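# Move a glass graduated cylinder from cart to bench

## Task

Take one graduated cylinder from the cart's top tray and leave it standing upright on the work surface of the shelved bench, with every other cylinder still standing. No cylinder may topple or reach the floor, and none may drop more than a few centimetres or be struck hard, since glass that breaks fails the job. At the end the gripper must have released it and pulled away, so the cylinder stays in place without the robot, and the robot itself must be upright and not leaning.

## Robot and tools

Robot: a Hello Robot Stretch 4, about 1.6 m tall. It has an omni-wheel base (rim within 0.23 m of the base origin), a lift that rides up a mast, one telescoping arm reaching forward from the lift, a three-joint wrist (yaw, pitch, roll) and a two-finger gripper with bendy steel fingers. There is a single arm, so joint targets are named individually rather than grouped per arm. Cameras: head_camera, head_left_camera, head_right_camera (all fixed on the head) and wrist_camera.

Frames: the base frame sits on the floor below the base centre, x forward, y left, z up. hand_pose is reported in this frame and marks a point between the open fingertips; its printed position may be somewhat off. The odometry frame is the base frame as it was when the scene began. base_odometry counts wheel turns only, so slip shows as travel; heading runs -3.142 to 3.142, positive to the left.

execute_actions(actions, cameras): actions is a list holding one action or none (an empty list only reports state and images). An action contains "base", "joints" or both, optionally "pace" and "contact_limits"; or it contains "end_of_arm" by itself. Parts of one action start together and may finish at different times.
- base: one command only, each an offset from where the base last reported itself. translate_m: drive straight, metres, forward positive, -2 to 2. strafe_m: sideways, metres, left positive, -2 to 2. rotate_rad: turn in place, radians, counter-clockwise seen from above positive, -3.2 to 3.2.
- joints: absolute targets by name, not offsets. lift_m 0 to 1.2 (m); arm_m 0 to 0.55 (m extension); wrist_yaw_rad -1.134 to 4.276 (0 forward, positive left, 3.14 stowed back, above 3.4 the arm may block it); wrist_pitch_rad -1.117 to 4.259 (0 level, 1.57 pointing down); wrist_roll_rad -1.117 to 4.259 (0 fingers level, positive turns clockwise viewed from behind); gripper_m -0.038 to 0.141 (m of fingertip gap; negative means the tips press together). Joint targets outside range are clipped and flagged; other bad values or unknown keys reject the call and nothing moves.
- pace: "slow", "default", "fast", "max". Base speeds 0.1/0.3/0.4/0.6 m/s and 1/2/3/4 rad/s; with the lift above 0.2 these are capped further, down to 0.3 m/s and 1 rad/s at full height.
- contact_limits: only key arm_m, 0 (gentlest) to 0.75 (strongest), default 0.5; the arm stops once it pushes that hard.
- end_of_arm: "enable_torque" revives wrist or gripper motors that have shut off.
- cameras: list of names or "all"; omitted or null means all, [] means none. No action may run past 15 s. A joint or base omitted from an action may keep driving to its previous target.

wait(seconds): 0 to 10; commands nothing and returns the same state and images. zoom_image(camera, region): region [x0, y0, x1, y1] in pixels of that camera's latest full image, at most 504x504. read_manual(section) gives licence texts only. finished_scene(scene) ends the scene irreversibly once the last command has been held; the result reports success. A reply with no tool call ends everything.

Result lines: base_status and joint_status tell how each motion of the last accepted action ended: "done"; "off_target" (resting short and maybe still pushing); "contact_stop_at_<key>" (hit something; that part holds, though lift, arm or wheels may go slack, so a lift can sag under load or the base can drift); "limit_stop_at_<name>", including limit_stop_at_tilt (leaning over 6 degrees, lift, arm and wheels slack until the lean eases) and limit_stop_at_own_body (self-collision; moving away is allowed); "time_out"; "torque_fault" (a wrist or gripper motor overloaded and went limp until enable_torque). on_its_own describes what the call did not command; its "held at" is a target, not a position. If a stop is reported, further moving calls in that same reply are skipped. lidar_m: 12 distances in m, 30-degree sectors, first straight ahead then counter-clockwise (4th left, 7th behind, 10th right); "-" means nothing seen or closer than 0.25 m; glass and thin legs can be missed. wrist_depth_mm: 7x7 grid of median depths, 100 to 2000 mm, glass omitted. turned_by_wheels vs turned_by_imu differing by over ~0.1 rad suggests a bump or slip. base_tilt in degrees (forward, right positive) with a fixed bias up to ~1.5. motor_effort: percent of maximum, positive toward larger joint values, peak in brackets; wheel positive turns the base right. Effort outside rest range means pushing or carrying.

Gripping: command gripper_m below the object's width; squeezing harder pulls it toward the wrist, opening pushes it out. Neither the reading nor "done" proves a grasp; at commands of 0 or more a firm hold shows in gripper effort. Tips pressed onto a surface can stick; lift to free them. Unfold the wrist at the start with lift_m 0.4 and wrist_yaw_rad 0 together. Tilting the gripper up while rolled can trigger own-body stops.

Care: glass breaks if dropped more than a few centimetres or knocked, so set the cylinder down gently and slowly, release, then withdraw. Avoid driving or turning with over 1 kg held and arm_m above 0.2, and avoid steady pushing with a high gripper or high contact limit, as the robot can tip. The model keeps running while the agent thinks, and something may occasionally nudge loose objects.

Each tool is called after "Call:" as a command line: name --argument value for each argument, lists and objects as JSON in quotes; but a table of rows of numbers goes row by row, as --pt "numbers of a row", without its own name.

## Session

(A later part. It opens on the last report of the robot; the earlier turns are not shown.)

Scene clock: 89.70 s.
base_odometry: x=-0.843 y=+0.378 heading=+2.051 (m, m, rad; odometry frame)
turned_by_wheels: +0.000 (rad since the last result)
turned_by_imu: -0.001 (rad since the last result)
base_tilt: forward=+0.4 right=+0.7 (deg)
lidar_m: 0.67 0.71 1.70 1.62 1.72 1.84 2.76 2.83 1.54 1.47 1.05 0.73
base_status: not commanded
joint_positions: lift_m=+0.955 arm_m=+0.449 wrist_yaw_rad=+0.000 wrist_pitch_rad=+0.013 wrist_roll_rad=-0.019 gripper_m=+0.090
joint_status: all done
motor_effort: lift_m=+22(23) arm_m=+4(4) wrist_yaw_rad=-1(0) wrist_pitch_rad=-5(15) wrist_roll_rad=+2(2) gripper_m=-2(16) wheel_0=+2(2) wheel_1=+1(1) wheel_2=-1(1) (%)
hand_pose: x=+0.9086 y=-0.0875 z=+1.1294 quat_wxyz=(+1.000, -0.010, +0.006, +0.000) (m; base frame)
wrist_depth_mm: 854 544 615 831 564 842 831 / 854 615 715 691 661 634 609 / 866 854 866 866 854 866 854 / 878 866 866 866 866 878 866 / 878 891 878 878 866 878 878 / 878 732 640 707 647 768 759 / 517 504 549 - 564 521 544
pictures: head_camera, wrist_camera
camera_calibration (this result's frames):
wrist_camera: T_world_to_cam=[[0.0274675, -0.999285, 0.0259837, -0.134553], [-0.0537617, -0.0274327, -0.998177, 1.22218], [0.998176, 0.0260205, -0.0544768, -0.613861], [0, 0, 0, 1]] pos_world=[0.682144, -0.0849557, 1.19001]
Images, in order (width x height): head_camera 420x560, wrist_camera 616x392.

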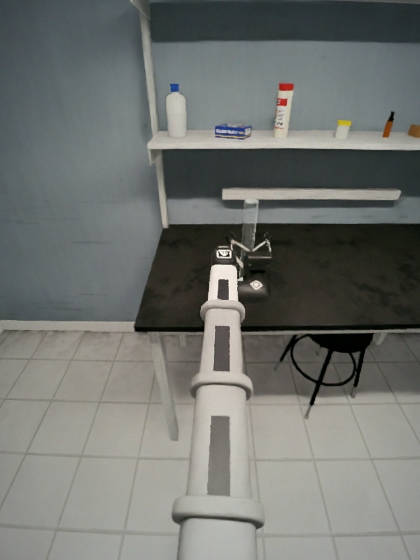

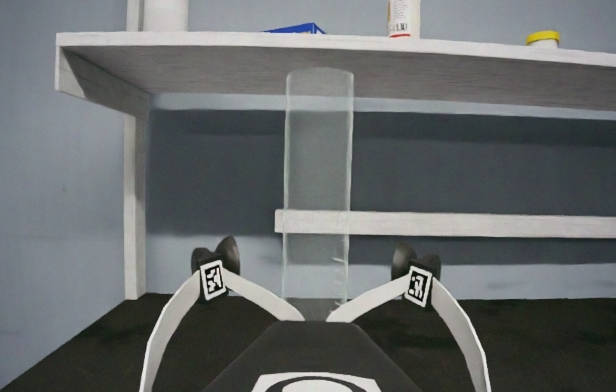

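Call:
execute_actions --actions '[{"joints":{"arm_m":0.05}}]' --cameras '["head_camera","head_left_camera"]'

Scene clock: 93.07 s.
base_odometry: x=-0.843 y=+0.378 heading=+2.051 (m, m, rad; odometry frame)
turned_by_wheels: +0.000 (rad since the last result)
turned_by_imu: -0.001 (rad since the last result)
base_tilt: forward=+0.4 right=+0.6 (deg)
lidar_m: 0.68 0.69 1.73 1.63 1.71 1.84 2.77 2.83 1.56 1.47 1.07 0.74
base_status: not commanded
joint_positions: lift_m=+0.955 arm_m=+0.051 wrist_yaw_rad=+0.000 wrist_pitch_rad=+0.013 wrist_roll_rad=-0.019 gripper_m=+0.090
joint_status: all done
motor_effort: lift_m=+22(22) arm_m=-4(6) wrist_yaw_rad=+1(0) wrist_pitch_rad=-5(6) wrist_roll_rad=+1(3) gripper_m=-1(1) wheel_0=+2(2) wheel_1=+2(2) wheel_2=-1(1) (%)
hand_pose: x=+0.5101 y=-0.0874 z=+1.1293 quat_wxyz=(+1.000, -0.010, +0.007, +0.000) (m; base frame)
wrist_depth_mm: 1255 1281 1229 1255 1229 1229 1255 / 1255 1255 1025 1229 1229 1255 1308 / 1281 1281 1281 1281 1229 1255 1281 / 1308 1308 1308 1308 1281 1281 1281 / 1308 1281 1160 1281 1308 1281 1281 / 1336 798 640 691 647 768 778 / 1336 508 549 - 569 530 549
pictures: head_camera, head_left_camera
Images, in order (width x height): head_camera 420x560, head_left_camera 420x672.

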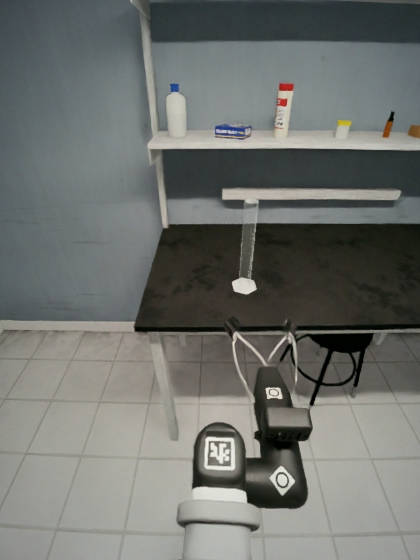

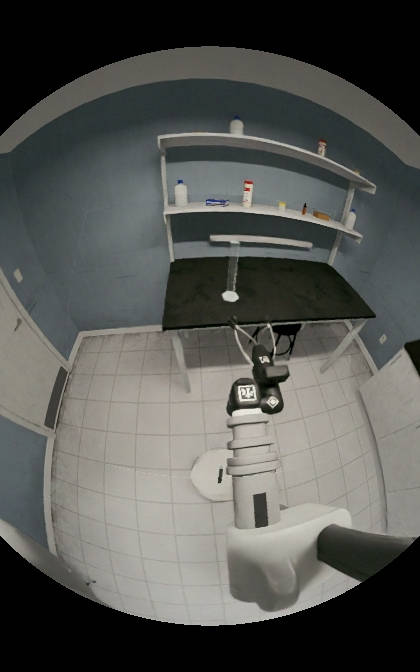

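Call:
finished_scene --scene 1

The scene is finished: the task was done.


## Next scene

The same job, from a new start.

Call:
execute_actions --actions '[]'

Scene clock: 0.00 s.
base_odometry: x=+0.000 y=+0.000 heading=+0.000 (m, m, rad; odometry frame)
turned_by_wheels: +0.000 (rad since the last result)
turned_by_imu: +0.000 (rad since the last result)
base_tilt: forward=+0.3 right=+0.6 (deg)
lidar_m: 1.34 1.21 1.24 1.63 1.49 1.51 2.01 1.86 1.71 1.85 1.98 2.11
base_status: not commanded
joint_positions: lift_m=+0.136 arm_m=-0.002 wrist_yaw_rad=+3.190 wrist_pitch_rad=+0.013 wrist_roll_rad=-0.019 gripper_m=+0.057
joint_status: not commanded
motor_effort: lift_m=+20 arm_m=-1 wrist_yaw_rad=-1 wrist_pitch_rad=-6 wrist_roll_rad=+2 gripper_m=-1 wheel_0=+0 wheel_1=+1 wheel_2=+0 (%)
hand_pose: x=-0.1238 y=+0.0734 z=+0.3107 quat_wxyz=(-0.024, -0.006, -0.010, +1.000) (m; base frame)
wrist_depth_mm: - - 135 - - - 1983 / - - 135 - - 1921 1863 / - 109 137 - - - - / 146 141 187 - - - - / 204 1708 1576 1863 1921 1921 1921 / 204 1008 878 976 203 1060 1060 / 203 281 530 - 788 723 768
pictures: head_camera, head_left_camera, head_right_camera, wrist_camera
camera_calibration (this result's frames):
wrist_camera: T_world_to_cam=[[-0.0757247, 0.996792, 0.0259149, -0.0834655], [0.0527131, 0.029955, -0.99816, 0.362854], [-0.995734, -0.0742194, -0.0548123, 0.12847], [0, 0, 0, 1]] pos_world=[0.102475, 0.0818635, 0.371391]
Images, in order (width x height): head_camera 420x560, head_left_camera 420x672, head_right_camera 420x672, wrist_camera 616x392.

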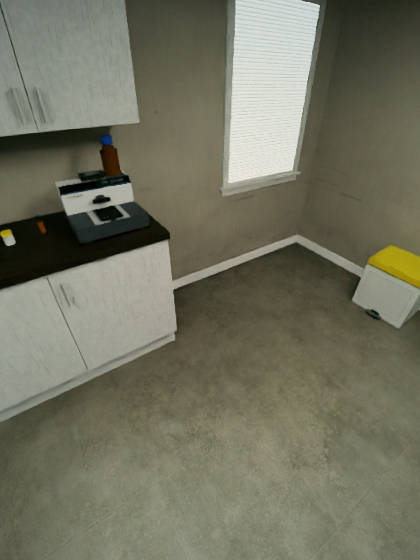

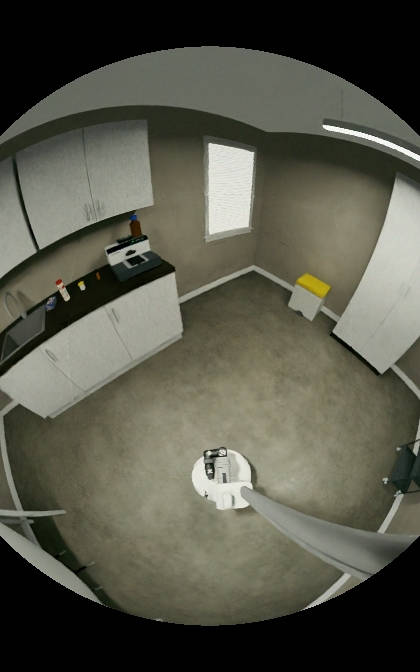

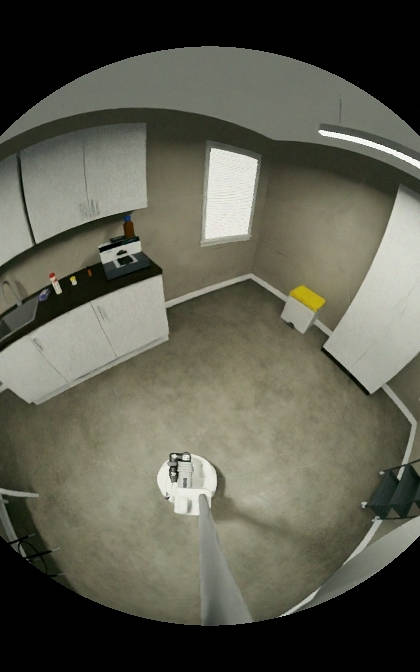

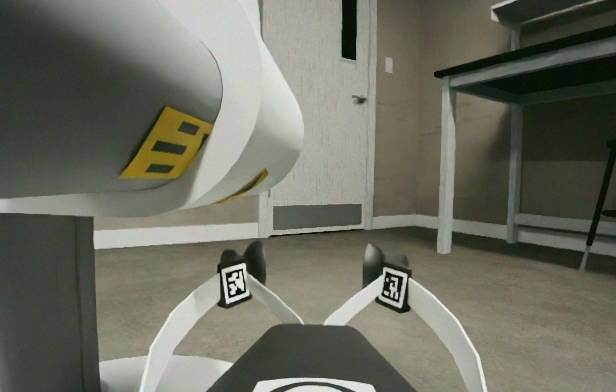

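Call:
execute_actions --actions '[{"base":{"rotate_rad":-1.6},"joints":{"lift_m":0.71,"wrist_yaw_rad":0,"gripper_m":0.075}}]'

Scene clock: 7.23 s.
base_odometry: x=+0.000 y=+0.000 heading=-1.600 (m, m, rad; odometry frame)
turned_by_wheels: -1.600 (rad since the last result)
turned_by_imu: -1.604 (rad since the last result)
base_tilt: forward=+0.4 right=+0.7 (deg)
lidar_m: 1.83 1.99 2.10 1.40 1.23 1.26 1.60 1.47 1.48 2.05 1.86 1.66
base_status: done
joint_positions: lift_m=+0.710 arm_m=-0.002 wrist_yaw_rad=+0.000 wrist_pitch_rad=+0.013 wrist_roll_rad=-0.019 gripper_m=+0.075
joint_status: all done
motor_effort: lift_m=+25(23) arm_m=-1(1) wrist_yaw_rad=-1(6) wrist_pitch_rad=-6(6) wrist_roll_rad=+3(1) gripper_m=-1(3) wheel_0=+2(8) wheel_1=+1(4) wheel_2=+1(5) (%)
hand_pose: x=+0.4570 y=-0.0874 z=+0.8841 quat_wxyz=(+1.000, -0.010, +0.007, +0.000) (m; base frame)
wrist_depth_mm: 1576 1708 - - - 1708 1464 / 1537 1708 - - - 1756 1464 / 1576 1756 - - - 1708 1464 / 1576 1863 - - - 1756 1499 / 1576 1808 - - 1661 1618 1499 / 1618 1756 - - 1808 1618 1499 / 1661 1756 1921 - 1708 1708 1499
pictures: head_camera, head_left_camera, head_right_camera, wrist_camera
camera_calibration (this result's frames):
wrist_camera: T_world_to_cam=[[0.0278878, -0.999275, 0.0259149, -0.115787], [-0.0541358, -0.0273967, -0.998158, 0.953216], [0.998144, 0.0264335, -0.0548605, -0.176083], [0, 0, 0, 1]] pos_world=[0.230588, -0.0849336, 0.9448]
Images, in order (width x height): head_camera 420x560, head_left_camera 420x672, head_right_camera 420x672, wrist_camera 616x392.

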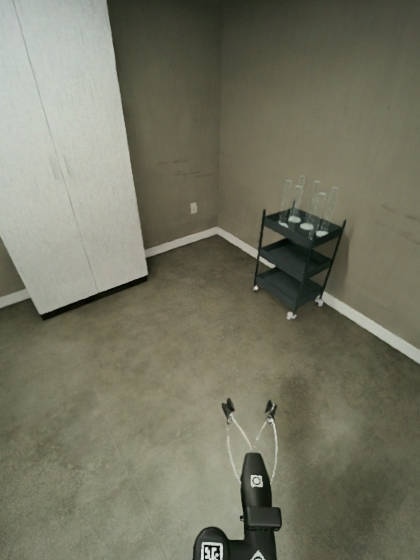

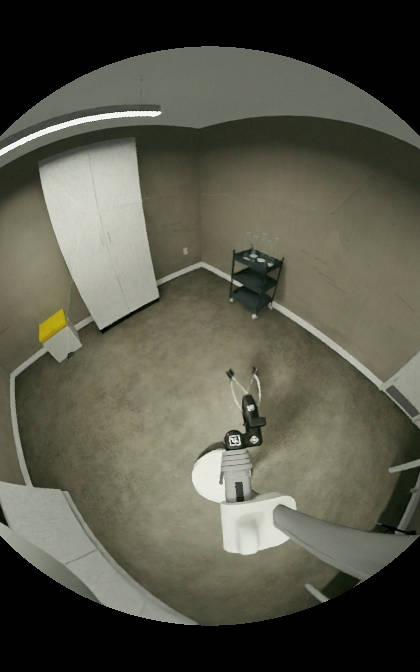

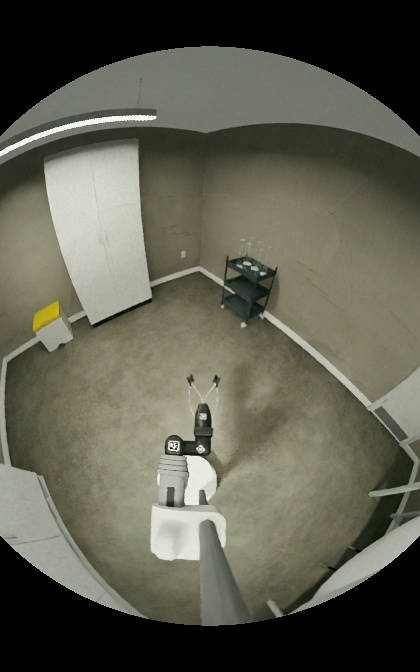

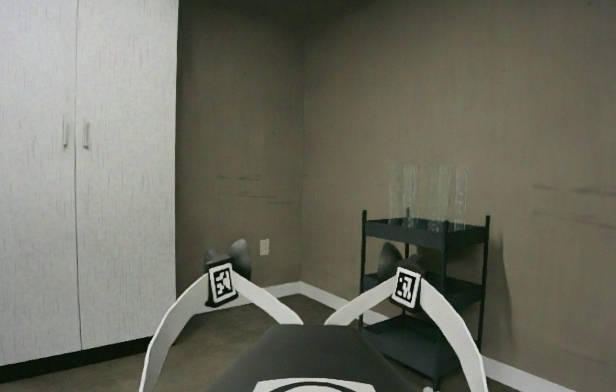

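Call:
execute_actions --actions '[{"base":{"rotate_rad":-0.97},"pace":"fast"}]' --cameras '[]'

Call:
execute_actions --actions '[{"base":{"strafe_m":1.4},"pace":"fast"}]' --cameras '[]'

Call:
execute_actions --actions '[{"base":{"translate_m":0.5},"pace":"fast"}]' --cameras '["head_camera","wrist_camera"]'

Scene clock: 12.50 s.
base_odometry: x=+0.000 y=+0.000 heading=-2.569 (m, m, rad; odometry frame)
turned_by_wheels: -0.970 (rad since the last result)
turned_by_imu: -0.972 (rad since the last result)
base_tilt: forward=+0.4 right=+0.6 (deg)
lidar_m: 1.86 1.71 1.92 2.01 2.14 1.32 1.22 1.25 1.63 1.46 1.52 2.01
base_status: done
joint_positions: lift_m=+0.710 arm_m=-0.002 wrist_yaw_rad=+0.000 wrist_pitch_rad=+0.013 wrist_roll_rad=-0.019 gripper_m=+0.075
joint_status: not commanded
motor_effort: lift_m=+23(25) arm_m=-1(1) wrist_yaw_rad=+1(1) wrist_pitch_rad=-6(6) wrist_roll_rad=+1(1) gripper_m=-4(3) wheel_0=+1(6) wheel_1=+2(7) wheel_2=+0(6) (%)
hand_pose: x=+0.4570 y=-0.0875 z=+0.8842 quat_wxyz=(+1.000, -0.010, +0.007, +0.000) (m; base frame)
wrist_depth_mm: 1618 1618 1618 1661 1708 1661 1708 / 1618 1618 1661 1708 1708 1756 1708 / 1661 1661 1708 1661 1661 1708 1708 / 1708 1708 1708 1708 1756 1756 1708 / 1708 1708 1708 1756 1708 1756 1756 / 1708 1708 1708 1708 1708 1756 1808 / 1576 1708 1756 - 1756 1756 1808
pictures: none
No camera images: the call's "cameras" was empty. Leave "cameras" out to get every camera's image.

Scene clock: 17.30 s.
base_odometry: x=+0.758 y=-1.177 heading=-2.569 (m, m, rad; odometry frame)
turned_by_wheels: +0.000 (rad since the last result)
turned_by_imu: -0.003 (rad since the last result)
base_tilt: forward=+0.4 right=+0.6 (deg)
lidar_m: 1.32 1.66 0.62 0.58 0.63 0.88 1.95 1.59 1.77 2.84 2.76 1.88
base_status: done
joint_positions: lift_m=+0.710 arm_m=-0.002 wrist_yaw_rad=+0.000 wrist_pitch_rad=+0.013 wrist_roll_rad=-0.019 gripper_m=+0.075
joint_status: not commanded
motor_effort: lift_m=+23(23) arm_m=-1(1) wrist_yaw_rad=-1(0) wrist_pitch_rad=-6(5) wrist_roll_rad=+1(2) gripper_m=-2(2) wheel_0=+3(12) wheel_1=+0(11) wheel_2=+1(3) (%)
hand_pose: x=+0.4570 y=-0.0874 z=+0.8842 quat_wxyz=(+1.000, -0.010, +0.007, +0.000) (m; base frame)
wrist_depth_mm: 1537 1537 1537 1537 1576 1576 1661 / 1537 1537 1576 1576 1618 1618 1661 / 1537 1576 1537 1576 1618 1618 1618 / 1576 1576 1576 1618 1618 1661 1756 / 1576 1618 1576 1499 1281 1661 1661 / 1576 1618 1618 1397 1182 1618 1708 / 1618 1618 1661 - 1661 1661 1708
pictures: none
No camera images: the call's "cameras" was empty. Leave "cameras" out to get every camera's image.

Scene clock: 19.90 s.
base_odometry: x=+0.338 y=-1.448 heading=-2.569 (m, m, rad; odometry frame)
turned_by_wheels: +0.000 (rad since the last result)
turned_by_imu: +0.000 (rad since the last result)
base_tilt: forward=+0.4 right=+0.6 (deg)
lidar_m: 0.79 1.30 1.18 0.63 0.64 0.88 2.44 2.01 2.46 2.83 1.99 0.86
base_status: done
joint_positions: lift_m=+0.710 arm_m=-0.002 wrist_yaw_rad=+0.000 wrist_pitch_rad=+0.013 wrist_roll_rad=-0.019 gripper_m=+0.075
joint_status: not commanded
motor_effort: lift_m=+23(23) arm_m=-1(1) wrist_yaw_rad=-1(0) wrist_pitch_rad=-6(5) wrist_roll_rad=+2(2) gripper_m=-2(3) wheel_0=+0(8) wheel_1=+1(6) wheel_2=+1(11) (%)
hand_pose: x=+0.4570 y=-0.0874 z=+0.8842 quat_wxyz=(+1.000, -0.010, +0.007, +0.000) (m; base frame)
wrist_depth_mm: 1008 1042 1042 1060 1078 1078 1098 / 1025 1042 1078 1060 1078 1078 1098 / 1042 1042 1042 1078 1098 1098 1118 / 1060 1078 1060 1098 1098 1098 1118 / 1060 1060 1098 1098 1098 1138 1118 / 1042 1078 647 654 661 1160 1160 / 1098 1118 1118 - 1138 1138 1160
pictures: head_camera, wrist_camera
camera_calibration (this result's frames):
wrist_camera: T_world_to_cam=[[0.0277307, -0.999279, 0.0259161, -0.115766], [-0.0540966, -0.0273883, -0.99816, 0.953361], [0.998151, 0.0262777, -0.0548171, -0.176117], [0, 0, 0, 1]] pos_world=[0.230575, -0.0849433, 0.944953]
Images, in order (width x height): head_camera 420x560, wrist_camera 616x392.

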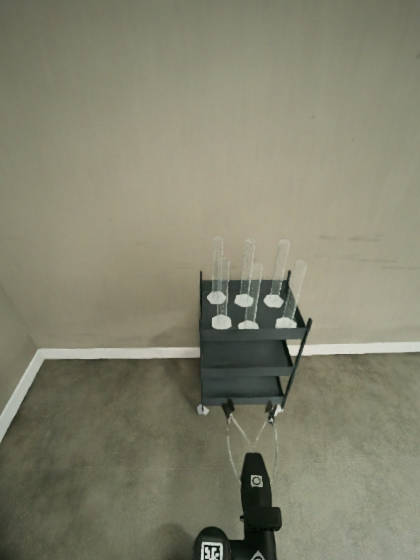

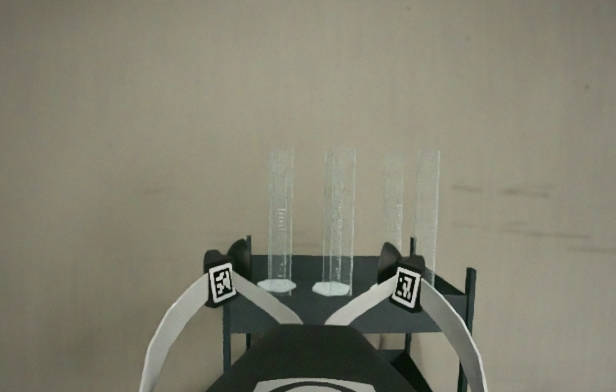

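Call:
execute_actions --actions '[{"base":{"strafe_m":-0.04},"joints":{"arm_m":0.3}}]' --cameras '["wrist_camera"]'

Scene clock: 23.77 s.
base_odometry: x=+0.316 y=-1.414 heading=-2.569 (m, m, rad; odometry frame)
turned_by_wheels: +0.000 (rad since the last result)
turned_by_imu: -0.001 (rad since the last result)
base_tilt: forward=+0.3 right=+0.6 (deg)
lidar_m: 0.79 1.28 1.21 0.68 0.70 0.91 2.44 1.98 2.46 2.79 1.97 0.88
base_status: done
joint_positions: lift_m=+0.710 arm_m=+0.299 wrist_yaw_rad=+0.000 wrist_pitch_rad=+0.013 wrist_roll_rad=-0.019 gripper_m=+0.075
joint_status: all done
motor_effort: lift_m=+23(23) arm_m=+4(7) wrist_yaw_rad=+0(1) wrist_pitch_rad=-6(5) wrist_roll_rad=+2(2) gripper_m=-4(2) wheel_0=+0(7) wheel_1=-1(8) wheel_2=+0(0) (%)
hand_pose: x=+0.7586 y=-0.0874 z=+0.8843 quat_wxyz=(+1.000, -0.010, +0.006, +0.000) (m; base frame)
wrist_depth_mm: 732 741 750 759 768 778 768 / 741 750 768 759 778 778 788 / 741 750 759 759 768 778 798 / 759 768 768 768 798 788 809 / 768 768 778 788 798 798 809 / 768 778 634 683 647 820 820 / 768 508 544 - 559 473 820
pictures: wrist_camera
camera_calibration (this result's frames):
wrist_camera: T_world_to_cam=[[0.0277729, -0.999278, 0.0259182, -0.124151], [-0.0540223, -0.0273907, -0.998164, 0.969645], [0.998153, 0.0263218, -0.054744, -0.477226], [0, 0, 0, 1]] pos_world=[0.532176, -0.0849405, 0.944958]
Images, in order (width x height): wrist_camera 616x392.

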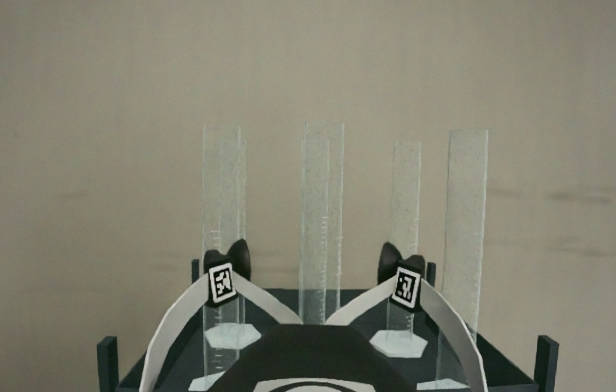

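Call:
execute_actions --actions '[{"base":{"strafe_m":-0.008},"joints":{"arm_m":0.4},"pace":"slow"}]' --cameras '["wrist_camera"]'

Scene clock: 27.53 s.
base_odometry: x=+0.312 y=-1.408 heading=-2.569 (m, m, rad; odometry frame)
turned_by_wheels: +0.000 (rad since the last result)
turned_by_imu: -0.001 (rad since the last result)
base_tilt: forward=+0.4 right=+0.6 (deg)
lidar_m: 0.83 1.31 1.20 0.67 0.71 0.94 2.44 1.98 2.46 2.75 2.02 0.89
base_status: done
joint_positions: lift_m=+0.710 arm_m=+0.399 wrist_yaw_rad=+0.000 wrist_pitch_rad=+0.013 wrist_roll_rad=-0.019 gripper_m=+0.075
joint_status: all done
motor_effort: lift_m=+23(23) arm_m=+4(4) wrist_yaw_rad=+0(0) wrist_pitch_rad=-6(5) wrist_roll_rad=+2(1) gripper_m=-2(1) wheel_0=+0(4) wheel_1=-1(8) wheel_2=+0(1) (%)
hand_pose: x=+0.8586 y=-0.0874 z=+0.8843 quat_wxyz=(+1.000, -0.010, +0.006, +0.000) (m; base frame)
wrist_depth_mm: 634 640 654 654 661 668 676 / 640 654 661 668 668 676 676 / 647 661 661 668 676 683 691 / 647 668 668 676 683 699 699 / 661 668 676 691 691 699 699 / 668 668 574 585 591 715 707 / 683 525 535 - 574 512 723
pictures: wrist_camera
camera_calibration (this result's frames):
wrist_camera: T_world_to_cam=[[0.0276453, -0.999282, 0.025918, -0.126855], [-0.0540259, -0.0273836, -0.998164, 0.975049], [0.998157, 0.0261943, -0.0547441, -0.577034], [0, 0, 0, 1]] pos_world=[0.632155, -0.0849485, 0.944958]
Images, in order (width x height): wrist_camera 616x392.

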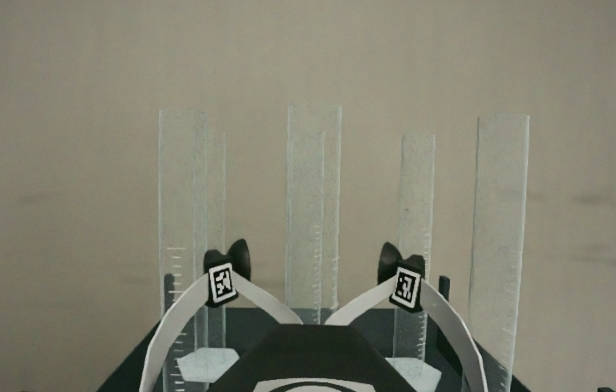

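Call:
execute_actions --actions '[{"joints":{"arm_m":0.462},"pace":"slow"}]' --cameras '["wrist_camera"]'

Call:
execute_actions --actions '[{"joints":{"gripper_m":0.01},"pace":"slow"}]' --cameras '["wrist_camera"]'

Call:
execute_actions --actions '[{"joints":{"lift_m":0.83},"pace":"slow"}]' --cameras '["wrist_camera","head_camera"]'

Scene clock: 31.87 s.
base_odometry: x=+0.312 y=-1.408 heading=-2.569 (m, m, rad; odometry frame)
turned_by_wheels: +0.000 (rad since the last result)
turned_by_imu: -0.001 (rad since the last result)
base_tilt: forward=+0.4 right=+0.7 (deg)
lidar_m: 0.82 1.28 1.21 0.69 0.70 0.93 2.43 1.97 2.43 2.81 1.98 0.90
base_status: not commanded
joint_positions: lift_m=+0.710 arm_m=+0.461 wrist_yaw_rad=+0.000 wrist_pitch_rad=+0.013 wrist_roll_rad=-0.019 gripper_m=+0.075
joint_status: all done
motor_effort: lift_m=+23(23) arm_m=+4(5) wrist_yaw_rad=-1(0) wrist_pitch_rad=-5(5) wrist_roll_rad=+2(1) gripper_m=-4(3) wheel_0=+0(0) wheel_1=-1(1) wheel_2=+0(0) (%)
hand_pose: x=+0.9206 y=-0.0874 z=+0.8843 quat_wxyz=(+1.000, -0.010, +0.006, +0.000) (m; base frame)
wrist_depth_mm: 580 591 585 591 609 615 621 / 585 585 597 603 609 621 621 / 585 597 609 609 609 621 621 / 597 603 609 609 627 627 634 / 597 609 603 615 621 634 634 / 609 609 517 621 525 634 640 / 615 466 517 - 530 508 654
pictures: wrist_camera
camera_calibration (this result's frames):
wrist_camera: T_world_to_cam=[[0.027634, -0.999282, 0.025918, -0.128562], [-0.0540261, -0.0273831, -0.998164, 0.978399], [0.998157, 0.0261831, -0.054744, -0.638915], [0, 0, 0, 1]] pos_world=[0.694149, -0.0849492, 0.944958]
Images, in order (width x height): wrist_camera 616x392.

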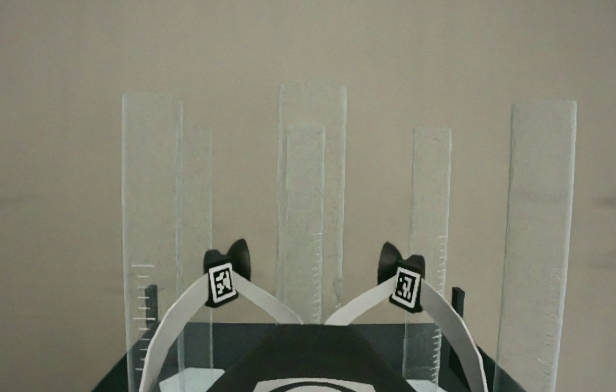

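Scene clock: 34.43 s.
base_odometry: x=+0.312 y=-1.408 heading=-2.569 (m, m, rad; odometry frame)
turned_by_wheels: +0.000 (rad since the last result)
turned_by_imu: -0.001 (rad since the last result)
base_tilt: forward=+0.4 right=+0.6 (deg)
lidar_m: 0.81 1.31 1.21 0.69 0.70 0.93 2.44 1.97 2.45 2.79 1.95 0.91
base_status: not commanded
joint_positions: lift_m=+0.710 arm_m=+0.461 wrist_yaw_rad=+0.001 wrist_pitch_rad=+0.012 wrist_roll_rad=-0.019 gripper_m=+0.010
joint_status: all done
motor_effort: lift_m=+23(23) arm_m=+4(4) wrist_yaw_rad=-3(2) wrist_pitch_rad=-4(6) wrist_roll_rad=+2(1) gripper_m=-16(16) wheel_0=+0(0) wheel_1=-1(1) wheel_2=+0(0) (%)
hand_pose: x=+0.9207 y=-0.0872 z=+0.8844 quat_wxyz=(+1.000, -0.010, +0.006, +0.000) (m; base frame)
wrist_depth_mm: 574 585 597 603 609 609 615 / 580 591 597 603 615 621 615 / 591 591 603 609 615 627 621 / 597 597 609 621 627 627 634 / 603 609 609 621 627 634 640 / 615 609 194 621 192 640 647 / 609 508 517 - 521 508 661
pictures: wrist_camera
camera_calibration (this result's frames):
wrist_camera: T_world_to_cam=[[0.0284175, -0.99926, 0.0259303, -0.129069], [-0.0535351, -0.027425, -0.998189, 0.978113], [0.998162, 0.0269778, -0.0542749, -0.639367], [0, 0, 0, 1]] pos_world=[0.694223, -0.0848998, 0.944987]
Images, in order (width x height): wrist_camera 616x392.

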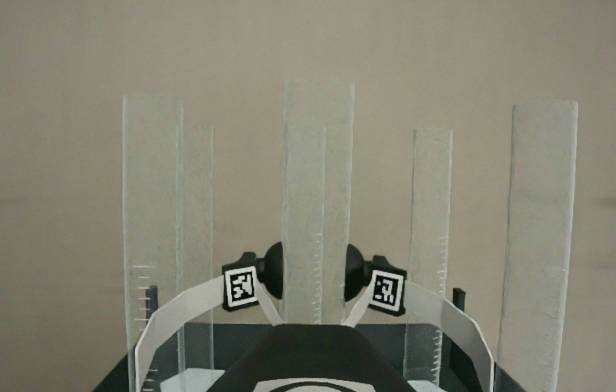

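Scene clock: 36.27 s.
base_odometry: x=+0.312 y=-1.408 heading=-2.569 (m, m, rad; odometry frame)
turned_by_wheels: +0.000 (rad since the last result)
turned_by_imu: +0.000 (rad since the last result)
base_tilt: forward=+0.4 right=+0.7 (deg)
lidar_m: 0.80 1.31 1.20 0.69 0.72 0.91 2.44 2.01 2.47 2.77 1.97 0.89
base_status: not commanded
joint_positions: lift_m=+0.830 arm_m=+0.461 wrist_yaw_rad=+0.000 wrist_pitch_rad=+0.015 wrist_roll_rad=-0.019 gripper_m=+0.010
joint_status: all done
motor_effort: lift_m=+26(27) arm_m=+4(4) wrist_yaw_rad=+0(2) wrist_pitch_rad=-13(14) wrist_roll_rad=+1(3) gripper_m=-14(16) wheel_0=+0(0) wheel_1=-2(1) wheel_2=+0(0) (%)
hand_pose: x=+0.9206 y=-0.0874 z=+1.0033 quat_wxyz=(+1.000, -0.010, +0.008, +0.000) (m; base frame)
wrist_depth_mm: 580 585 591 597 603 615 615 / 580 591 603 609 609 615 621 / 591 597 603 603 615 621 621 / 597 603 603 621 615 627 627 / 603 609 609 627 621 634 640 / 609 615 193 627 192 627 647 / 621 615 627 - 647 647 654
pictures: head_camera, wrist_camera
camera_calibration (this result's frames):
wrist_camera: T_world_to_cam=[[0.027895, -0.999277, 0.0258481, -0.131761], [-0.0565543, -0.0273945, -0.998024, 1.09941], [0.99801, 0.026378, -0.0572776, -0.62975], [0, 0, 0, 1]] pos_world=[0.694348, -0.084937, 1.06457]
Images, in order (width x height): head_camera 420x560, wrist_camera 616x392.

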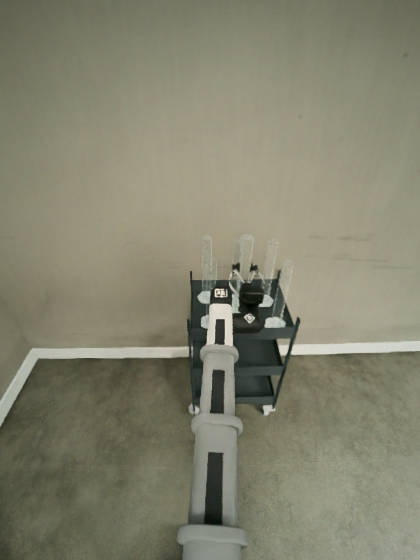

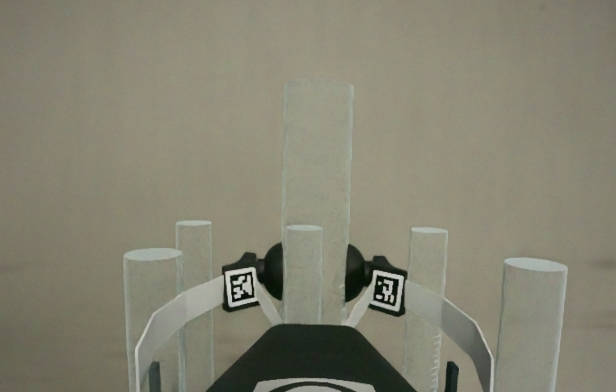

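Call:
execute_actions --actions '[{"joints":{"arm_m":0.05},"pace":"slow"}]' --cameras '[]'

Call:
execute_actions --actions '[{"base":{"rotate_rad":-1.62},"joints":{"lift_m":1.05},"pace":"slow"}]' --cameras '["head_camera","head_left_camera"]'

Scene clock: 43.10 s.
base_odometry: x=+0.312 y=-1.408 heading=-2.569 (m, m, rad; odometry frame)
turned_by_wheels: +0.000 (rad since the last result)
turned_by_imu: -0.002 (rad since the last result)
base_tilt: forward=+0.3 right=+0.6 (deg)
lidar_m: 0.47 1.27 1.21 0.69 0.70 0.92 2.44 1.98 2.45 2.78 2.00 0.88
base_status: not commanded
joint_positions: lift_m=+0.830 arm_m=+0.051 wrist_yaw_rad=+0.000 wrist_pitch_rad=+0.015 wrist_roll_rad=-0.019 gripper_m=+0.010
joint_status: all done
motor_effort: lift_m=+26(26) arm_m=-5(6) wrist_yaw_rad=+0(1) wrist_pitch_rad=-13(13) wrist_roll_rad=+2(1) gripper_m=-15(17) wheel_0=+0(0) wheel_1=-1(1) wheel_2=+0(0) (%)
hand_pose: x=+0.5101 y=-0.0874 z=+1.0033 quat_wxyz=(+1.000, -0.010, +0.008, +0.000) (m; base frame)
wrist_depth_mm: 976 976 1008 1008 1008 1025 1042 / 991 1008 991 1008 1008 1042 1042 / 1008 991 1025 1025 1042 1042 1060 / 1008 1008 1025 1042 1060 1042 1060 / 1025 991 1042 1060 1060 1060 1078 / 1025 1042 193 946 192 1098 1098 / 1042 1042 759 - 778 1098 1098
pictures: none
No camera images: the call's "cameras" was empty. Leave "cameras" out to get every camera's image.

Scene clock: 46.00 s.
base_odometry: x=+0.312 y=-1.408 heading=+2.095 (m, m, rad; odometry frame)
turned_by_wheels: -1.620 (rad since the last result)
turned_by_imu: -1.623 (rad since the last result)
base_tilt: forward=+0.3 right=+0.6 (deg)
lidar_m: 0.50 2.12 0.94 0.83 1.28 1.27 0.69 0.70 0.89 2.39 2.00 2.31
base_status: done
joint_positions: lift_m=+1.050 arm_m=+0.051 wrist_yaw_rad=+0.000 wrist_pitch_rad=+0.015 wrist_roll_rad=-0.019 gripper_m=+0.010
joint_status: all done
motor_effort: lift_m=+26(27) arm_m=-4(4) wrist_yaw_rad=-1(0) wrist_pitch_rad=-13(12) wrist_roll_rad=+1(1) gripper_m=-15(15) wheel_0=+3(5) wheel_1=+2(6) wheel_2=+0(3) (%)
hand_pose: x=+0.5101 y=-0.0875 z=+1.2233 quat_wxyz=(+1.000, -0.010, +0.008, +0.000) (m; base frame)
wrist_depth_mm: - - - - - - - / - - - - - - - / - - - - - - - / - - - - - - - / - - - - - - - / - - 194 - 193 - - / - - - - - - -
pictures: head_camera, head_left_camera
Images, in order (width x height): head_camera 420x560, head_left_camera 420x672.

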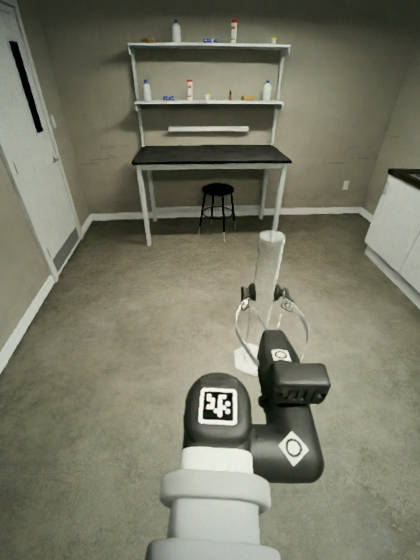

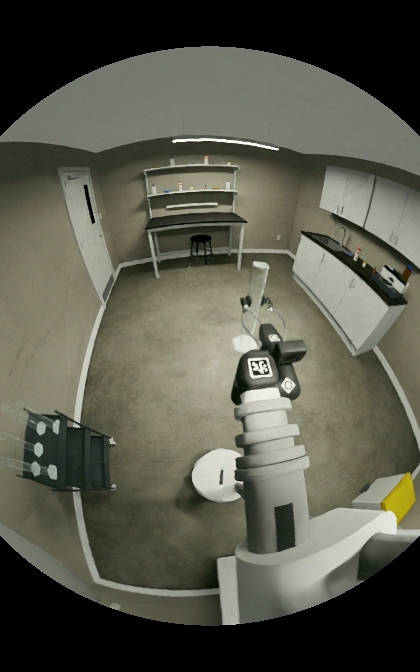

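Call:
execute_actions --actions '[{"base":{"strafe_m":-0.2},"pace":"slow"}]' --cameras '[]'

Call:
execute_actions --actions '[{"base":{"translate_m":1.9}}]' --cameras '["head_camera"]'

Scene clock: 51.57 s.
base_odometry: x=+0.485 y=-1.308 heading=+2.094 (m, m, rad; odometry frame)
turned_by_wheels: +0.000 (rad since the last result)
turned_by_imu: -0.001 (rad since the last result)
base_tilt: forward=+0.4 right=+0.6 (deg)
lidar_m: 0.48 2.48 1.60 1.03 1.48 0.74 0.62 0.66 0.88 2.22 1.78 2.07
base_status: done
joint_positions: lift_m=+1.050 arm_m=+0.051 wrist_yaw_rad=+0.000 wrist_pitch_rad=+0.015 wrist_roll_rad=-0.019 gripper_m=+0.010
joint_status: not commanded
motor_effort: lift_m=+26(26) arm_m=-4(4) wrist_yaw_rad=+0(0) wrist_pitch_rad=-13(13) wrist_roll_rad=+1(1) gripper_m=-17(14) wheel_0=+1(6) wheel_1=-3(7) wheel_2=-1(2) (%)
hand_pose: x=+0.5101 y=-0.0874 z=+1.2233 quat_wxyz=(+1.000, -0.010, +0.008, +0.000) (m; base frame)
wrist_depth_mm: - - - - - - - / - - - - - - - / - - - - - - - / - - - - - - - / - - - - - - - / - - 193 - 192 - 1983 / - - - - - - 1921
pictures: none
No camera images: the call's "cameras" was empty. Leave "cameras" out to get every camera's image.

Scene clock: 59.37 s.
base_odometry: x=-0.465 y=+0.338 heading=+2.095 (m, m, rad; odometry frame)
turned_by_wheels: +0.000 (rad since the last result)
turned_by_imu: +0.002 (rad since the last result)
base_tilt: forward=+0.3 right=+0.7 (deg)
lidar_m: 0.47 0.91 1.22 1.72 1.77 1.97 2.53 2.68 1.52 1.35 1.39 0.99
base_status: done
joint_positions: lift_m=+1.050 arm_m=+0.051 wrist_yaw_rad=+0.000 wrist_pitch_rad=+0.015 wrist_roll_rad=-0.019 gripper_m=+0.010
joint_status: not commanded
motor_effort: lift_m=+25(26) arm_m=-4(4) wrist_yaw_rad=+0(2) wrist_pitch_rad=-13(13) wrist_roll_rad=+3(2) gripper_m=-15(16) wheel_0=+1(4) wheel_1=+1(5) wheel_2=+0(7) (%)
hand_pose: x=+0.5101 y=-0.0874 z=+1.2234 quat_wxyz=(+1.000, -0.010, +0.008, +0.000) (m; base frame)
wrist_depth_mm: 1336 1366 1336 1308 1430 1537 1537 / 1397 1397 1464 1464 1537 1537 1576 / 1366 1430 1464 1499 1576 1576 1576 / 1397 1430 1499 1499 1537 1576 1618 / 1430 1430 1499 1537 1537 1618 1661 / 931 960 193 946 192 1576 1661 / 683 683 715 - 759 750 1661
pictures: head_camera
Images, in order (width x height): head_camera 420x560.

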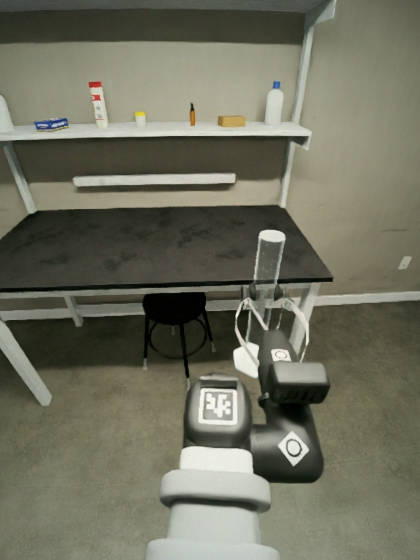

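Call:
execute_actions --actions '[{"base":{"strafe_m":0.15},"pace":"slow"}]' --cameras '[]'

Call:
execute_actions --actions '[{"base":{"translate_m":0.22},"joints":{"arm_m":0.45},"pace":"slow"}]' --cameras '[]'

Call:
execute_actions --actions '[{"joints":{"lift_m":0.975},"pace":"slow"}]' --cameras '["head_camera","head_left_camera","wrist_camera"]'

Scene clock: 64.37 s.
base_odometry: x=-0.595 y=+0.263 heading=+2.094 (m, m, rad; odometry frame)
turned_by_wheels: +0.000 (rad since the last result)
turned_by_imu: -0.002 (rad since the last result)
base_tilt: forward=+0.4 right=+0.6 (deg)
lidar_m: 0.48 0.91 1.19 1.54 1.59 1.90 2.56 2.62 1.68 1.51 1.54 0.97
base_status: done
joint_positions: lift_m=+1.050 arm_m=+0.051 wrist_yaw_rad=+0.000 wrist_pitch_rad=+0.015 wrist_roll_rad=-0.019 gripper_m=+0.010
joint_status: not commanded
motor_effort: lift_m=+25(25) arm_m=-4(4) wrist_yaw_rad=-1(3) wrist_pitch_rad=-12(12) wrist_roll_rad=+1(2) gripper_m=-16(15) wheel_0=-1(5) wheel_1=+1(6) wheel_2=-1(3) (%)
hand_pose: x=+0.5101 y=-0.0874 z=+1.2234 quat_wxyz=(+1.000, -0.010, +0.008, +0.000) (m; base frame)
wrist_depth_mm: 1308 1366 1336 1366 1336 1499 1537 / 1366 1430 1430 1464 1464 1537 1537 / 1281 1397 1430 1499 1430 1576 1576 / 1366 1430 1464 1464 1537 1576 1618 / 1366 1430 1464 1397 1537 1576 1576 / 946 976 193 931 192 1118 1661 / 683 683 715 - 768 715 1661
pictures: none
No camera images: the call's "cameras" was empty. Leave "cameras" out to get every camera's image.

Scene clock: 69.63 s.
base_odometry: x=-0.705 y=+0.453 heading=+2.095 (m, m, rad; odometry frame)
turned_by_wheels: +0.000 (rad since the last result)
turned_by_imu: -0.001 (rad since the last result)
base_tilt: forward=+0.4 right=+0.6 (deg)
lidar_m: 0.67 0.72 0.92 1.55 1.60 2.05 2.79 2.83 1.64 1.50 1.51 0.75
base_status: done
joint_positions: lift_m=+1.050 arm_m=+0.449 wrist_yaw_rad=+0.000 wrist_pitch_rad=+0.015 wrist_roll_rad=-0.019 gripper_m=+0.010
joint_status: all done
motor_effort: lift_m=+25(25) arm_m=+4(2) wrist_yaw_rad=+0(0) wrist_pitch_rad=-13(13) wrist_roll_rad=+1(2) gripper_m=-17(14) wheel_0=+1(3) wheel_1=+2(7) wheel_2=-1(7) (%)
hand_pose: x=+0.9086 y=-0.0874 z=+1.2234 quat_wxyz=(+1.000, -0.010, +0.008, +0.000) (m; base frame)
wrist_depth_mm: 778 788 809 831 842 842 878 / 778 788 809 842 866 768 891 / 778 798 831 842 768 715 597 / 788 809 831 854 878 891 917 / 809 778 788 798 878 891 931 / 820 831 193 866 192 891 931 / 683 668 715 - 759 699 946
pictures: none
No camera images: the call's "cameras" was empty. Leave "cameras" out to get every camera's image.

Scene clock: 71.13 s.
base_odometry: x=-0.705 y=+0.453 heading=+2.095 (m, m, rad; odometry frame)
turned_by_wheels: +0.000 (rad since the last result)
turned_by_imu: +0.000 (rad since the last result)
base_tilt: forward=+0.4 right=+0.6 (deg)
lidar_m: 0.68 0.70 0.89 1.58 1.62 2.04 2.79 2.83 1.63 1.51 1.51 0.75
base_status: not commanded
joint_positions: lift_m=+0.975 arm_m=+0.449 wrist_yaw_rad=+0.000 wrist_pitch_rad=+0.015 wrist_roll_rad=-0.019 gripper_m=+0.010
joint_status: all done
motor_effort: lift_m=+17(25) arm_m=+4(4) wrist_yaw_rad=-2(1) wrist_pitch_rad=-13(13) wrist_roll_rad=+2(2) gripper_m=-16(16) wheel_0=+1(1) wheel_1=+3(3) wheel_2=-1(1) (%)
hand_pose: x=+0.9086 y=-0.0874 z=+1.1491 quat_wxyz=(+1.000, -0.010, +0.008, +0.000) (m; base frame)
wrist_depth_mm: 609 768 820 820 866 768 878 / 609 615 621 603 591 569 597 / 798 798 831 831 854 866 904 / 788 809 831 854 878 891 917 / 798 809 842 778 878 904 931 / 741 759 193 741 192 809 917 / 535 539 569 - 597 559 580
pictures: head_camera, head_left_camera, wrist_camera
camera_calibration (this result's frames):
wrist_camera: T_world_to_cam=[[0.0277208, -0.999281, 0.0258524, -0.13509], [-0.0564901, -0.027387, -0.998027, 1.24414], [0.998018, 0.0262057, -0.0572087, -0.609481], [0, 0, 0, 1]] pos_world=[0.6823, -0.0849476, 1.21031]
Images, in order (width x height): head_camera 420x560, head_left_camera 420x672, wrist_camera 616x392.

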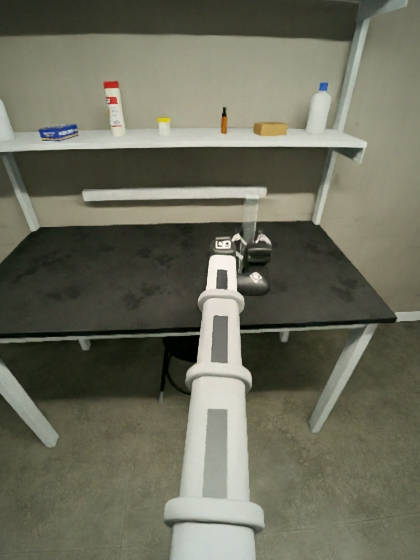

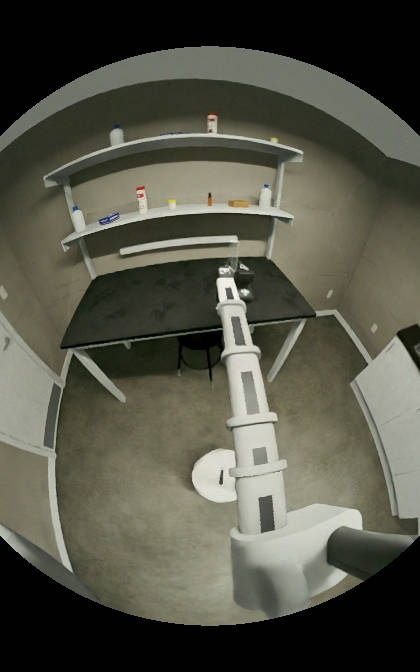

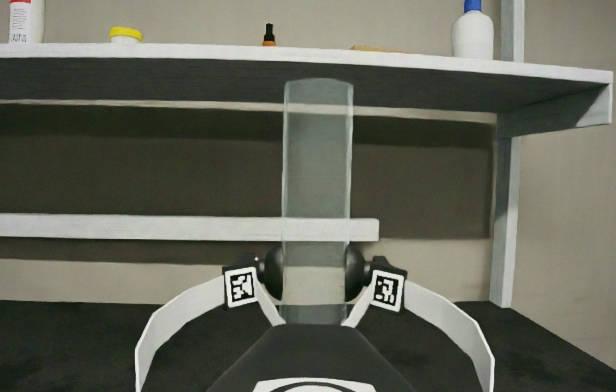

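Not yet touching; contact was near 0.955.

Call:
execute_actions --actions '[{"joints":{"lift_m":0.957},"pace":"slow"}]' --cameras '[]'

Scene clock: 73.17 s.
base_odometry: x=-0.705 y=+0.453 heading=+2.095 (m, m, rad; odometry frame)
turned_by_wheels: +0.000 (rad since the last result)
turned_by_imu: +0.000 (rad since the last result)
base_tilt: forward=+0.3 right=+0.6 (deg)
lidar_m: 0.65 0.70 0.88 1.58 1.63 2.06 2.78 2.84 1.63 1.49 1.49 0.74
base_status: not commanded
joint_positions: lift_m=+0.958 arm_m=+0.449 wrist_yaw_rad=+0.000 wrist_pitch_rad=+0.009 wrist_roll_rad=-0.019 gripper_m=+0.010
joint_status: all done
motor_effort: lift_m=+14(17) arm_m=+4(5) wrist_yaw_rad=+0(0) wrist_pitch_rad=+7(13) wrist_roll_rad=+2(2) gripper_m=-16(15) wheel_0=+1(2) wheel_1=+3(2) wheel_2=-1(1) (%)
hand_pose: x=+0.9086 y=-0.0874 z=+1.1332 quat_wxyz=(+1.000, -0.010, +0.004, +0.000) (m; base frame)
wrist_depth_mm: 517 521 809 820 854 768 891 / 640 647 647 640 615 603 574 / 788 809 820 842 866 891 878 / 798 809 831 866 878 878 917 / 809 820 820 854 891 891 917 / 723 741 194 723 192 788 946 / 521 517 544 - 580 539 569
pictures: none
No camera images: the call's "cameras" was empty. Leave "cameras" out to get every camera's image.

Touching.

Call:
execute_actions --actions '[{"joints":{"gripper_m":0.09},"pace":"slow"}]' --cameras '["wrist_camera"]'

Call:
execute_actions --actions '[{"joints":{"arm_m":0.05}}]' --cameras '["head_camera"]'

Scene clock: 77.60 s.
base_odometry: x=-0.705 y=+0.453 heading=+2.095 (m, m, rad; odometry frame)
turned_by_wheels: +0.000 (rad since the last result)
turned_by_imu: -0.001 (rad since the last result)
base_tilt: forward=+0.4 right=+0.6 (deg)
lidar_m: 0.66 0.67 0.89 1.58 1.61 2.05 2.77 2.83 1.66 1.51 1.51 0.73
base_status: not commanded
joint_positions: lift_m=+0.957 arm_m=+0.449 wrist_yaw_rad=+0.000 wrist_pitch_rad=+0.013 wrist_roll_rad=-0.019 gripper_m=+0.090
joint_status: all done
motor_effort: lift_m=+16(16) arm_m=+4(4) wrist_yaw_rad=-2(0) wrist_pitch_rad=-5(7) wrist_roll_rad=+1(2) gripper_m=-2(16) wheel_0=+2(1) wheel_1=+3(3) wheel_2=-1(1) (%)
hand_pose: x=+0.9086 y=-0.0874 z=+1.1319 quat_wxyz=(+1.000, -0.010, +0.006, +0.000) (m; base frame)
wrist_depth_mm: 521 521 809 820 842 768 891 / 676 668 668 668 647 627 591 / 809 809 820 854 866 878 904 / 788 820 842 854 878 891 917 / 809 831 768 854 866 891 931 / 699 723 640 715 654 759 931 / 512 512 539 - 569 530 559
pictures: wrist_camera
camera_calibration (this result's frames):
wrist_camera: T_world_to_cam=[[0.0276196, -0.999282, 0.0259261, -0.134648], [-0.0538203, -0.0273849, -0.998175, 1.22479], [0.998169, 0.0261738, -0.054538, -0.613638], [0, 0, 0, 1]] pos_world=[0.682151, -0.0849496, 1.19258]
Images, in order (width x height): wrist_camera 616x392.

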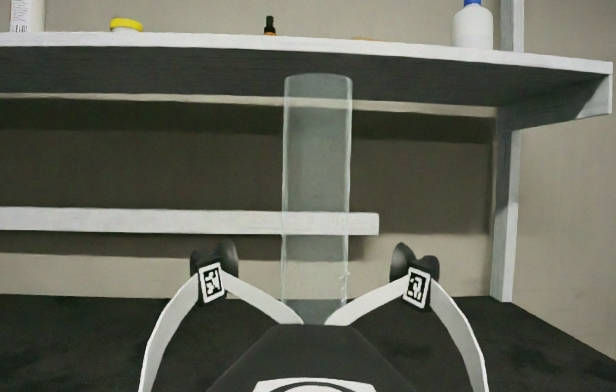

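Scene clock: 79.90 s.
base_odometry: x=-0.705 y=+0.453 heading=+2.095 (m, m, rad; odometry frame)
turned_by_wheels: +0.000 (rad since the last result)
turned_by_imu: -0.001 (rad since the last result)
base_tilt: forward=+0.4 right=+0.7 (deg)
lidar_m: 0.66 0.69 0.89 1.58 1.60 2.09 2.79 2.85 1.61 1.48 1.49 0.75
base_status: not commanded
joint_positions: lift_m=+0.957 arm_m=+0.051 wrist_yaw_rad=+0.000 wrist_pitch_rad=+0.013 wrist_roll_rad=-0.019 gripper_m=+0.090
joint_status: all done
motor_effort: lift_m=+16(16) arm_m=-4(7) wrist_yaw_rad=+0(2) wrist_pitch_rad=-6(6) wrist_roll_rad=+1(2) gripper_m=+0(2) wheel_0=+2(1) wheel_1=+3(3) wheel_2=-1(1) (%)
hand_pose: x=+0.5101 y=-0.0875 z=+1.1318 quat_wxyz=(+1.000, -0.010, +0.007, +0.000) (m; base frame)
wrist_depth_mm: 1138 1138 1205 1229 1255 1281 1336 / 1160 991 1182 1255 1229 1281 1308 / 1182 1182 1229 1255 1281 1336 1366 / 1182 1205 1229 1229 1308 1308 1366 / 1182 1182 1118 1229 1281 1336 1397 / 715 732 647 715 647 778 1366 / 517 517 539 - 574 530 544
pictures: head_camera
Images, in order (width x height): head_camera 420x560.

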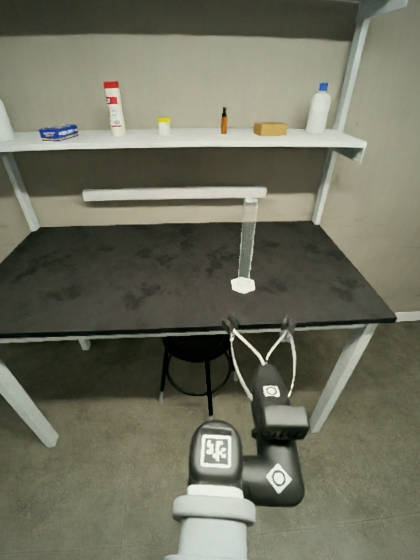

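Call:
finished_scene --scene 2

The scene is finished: the task was done.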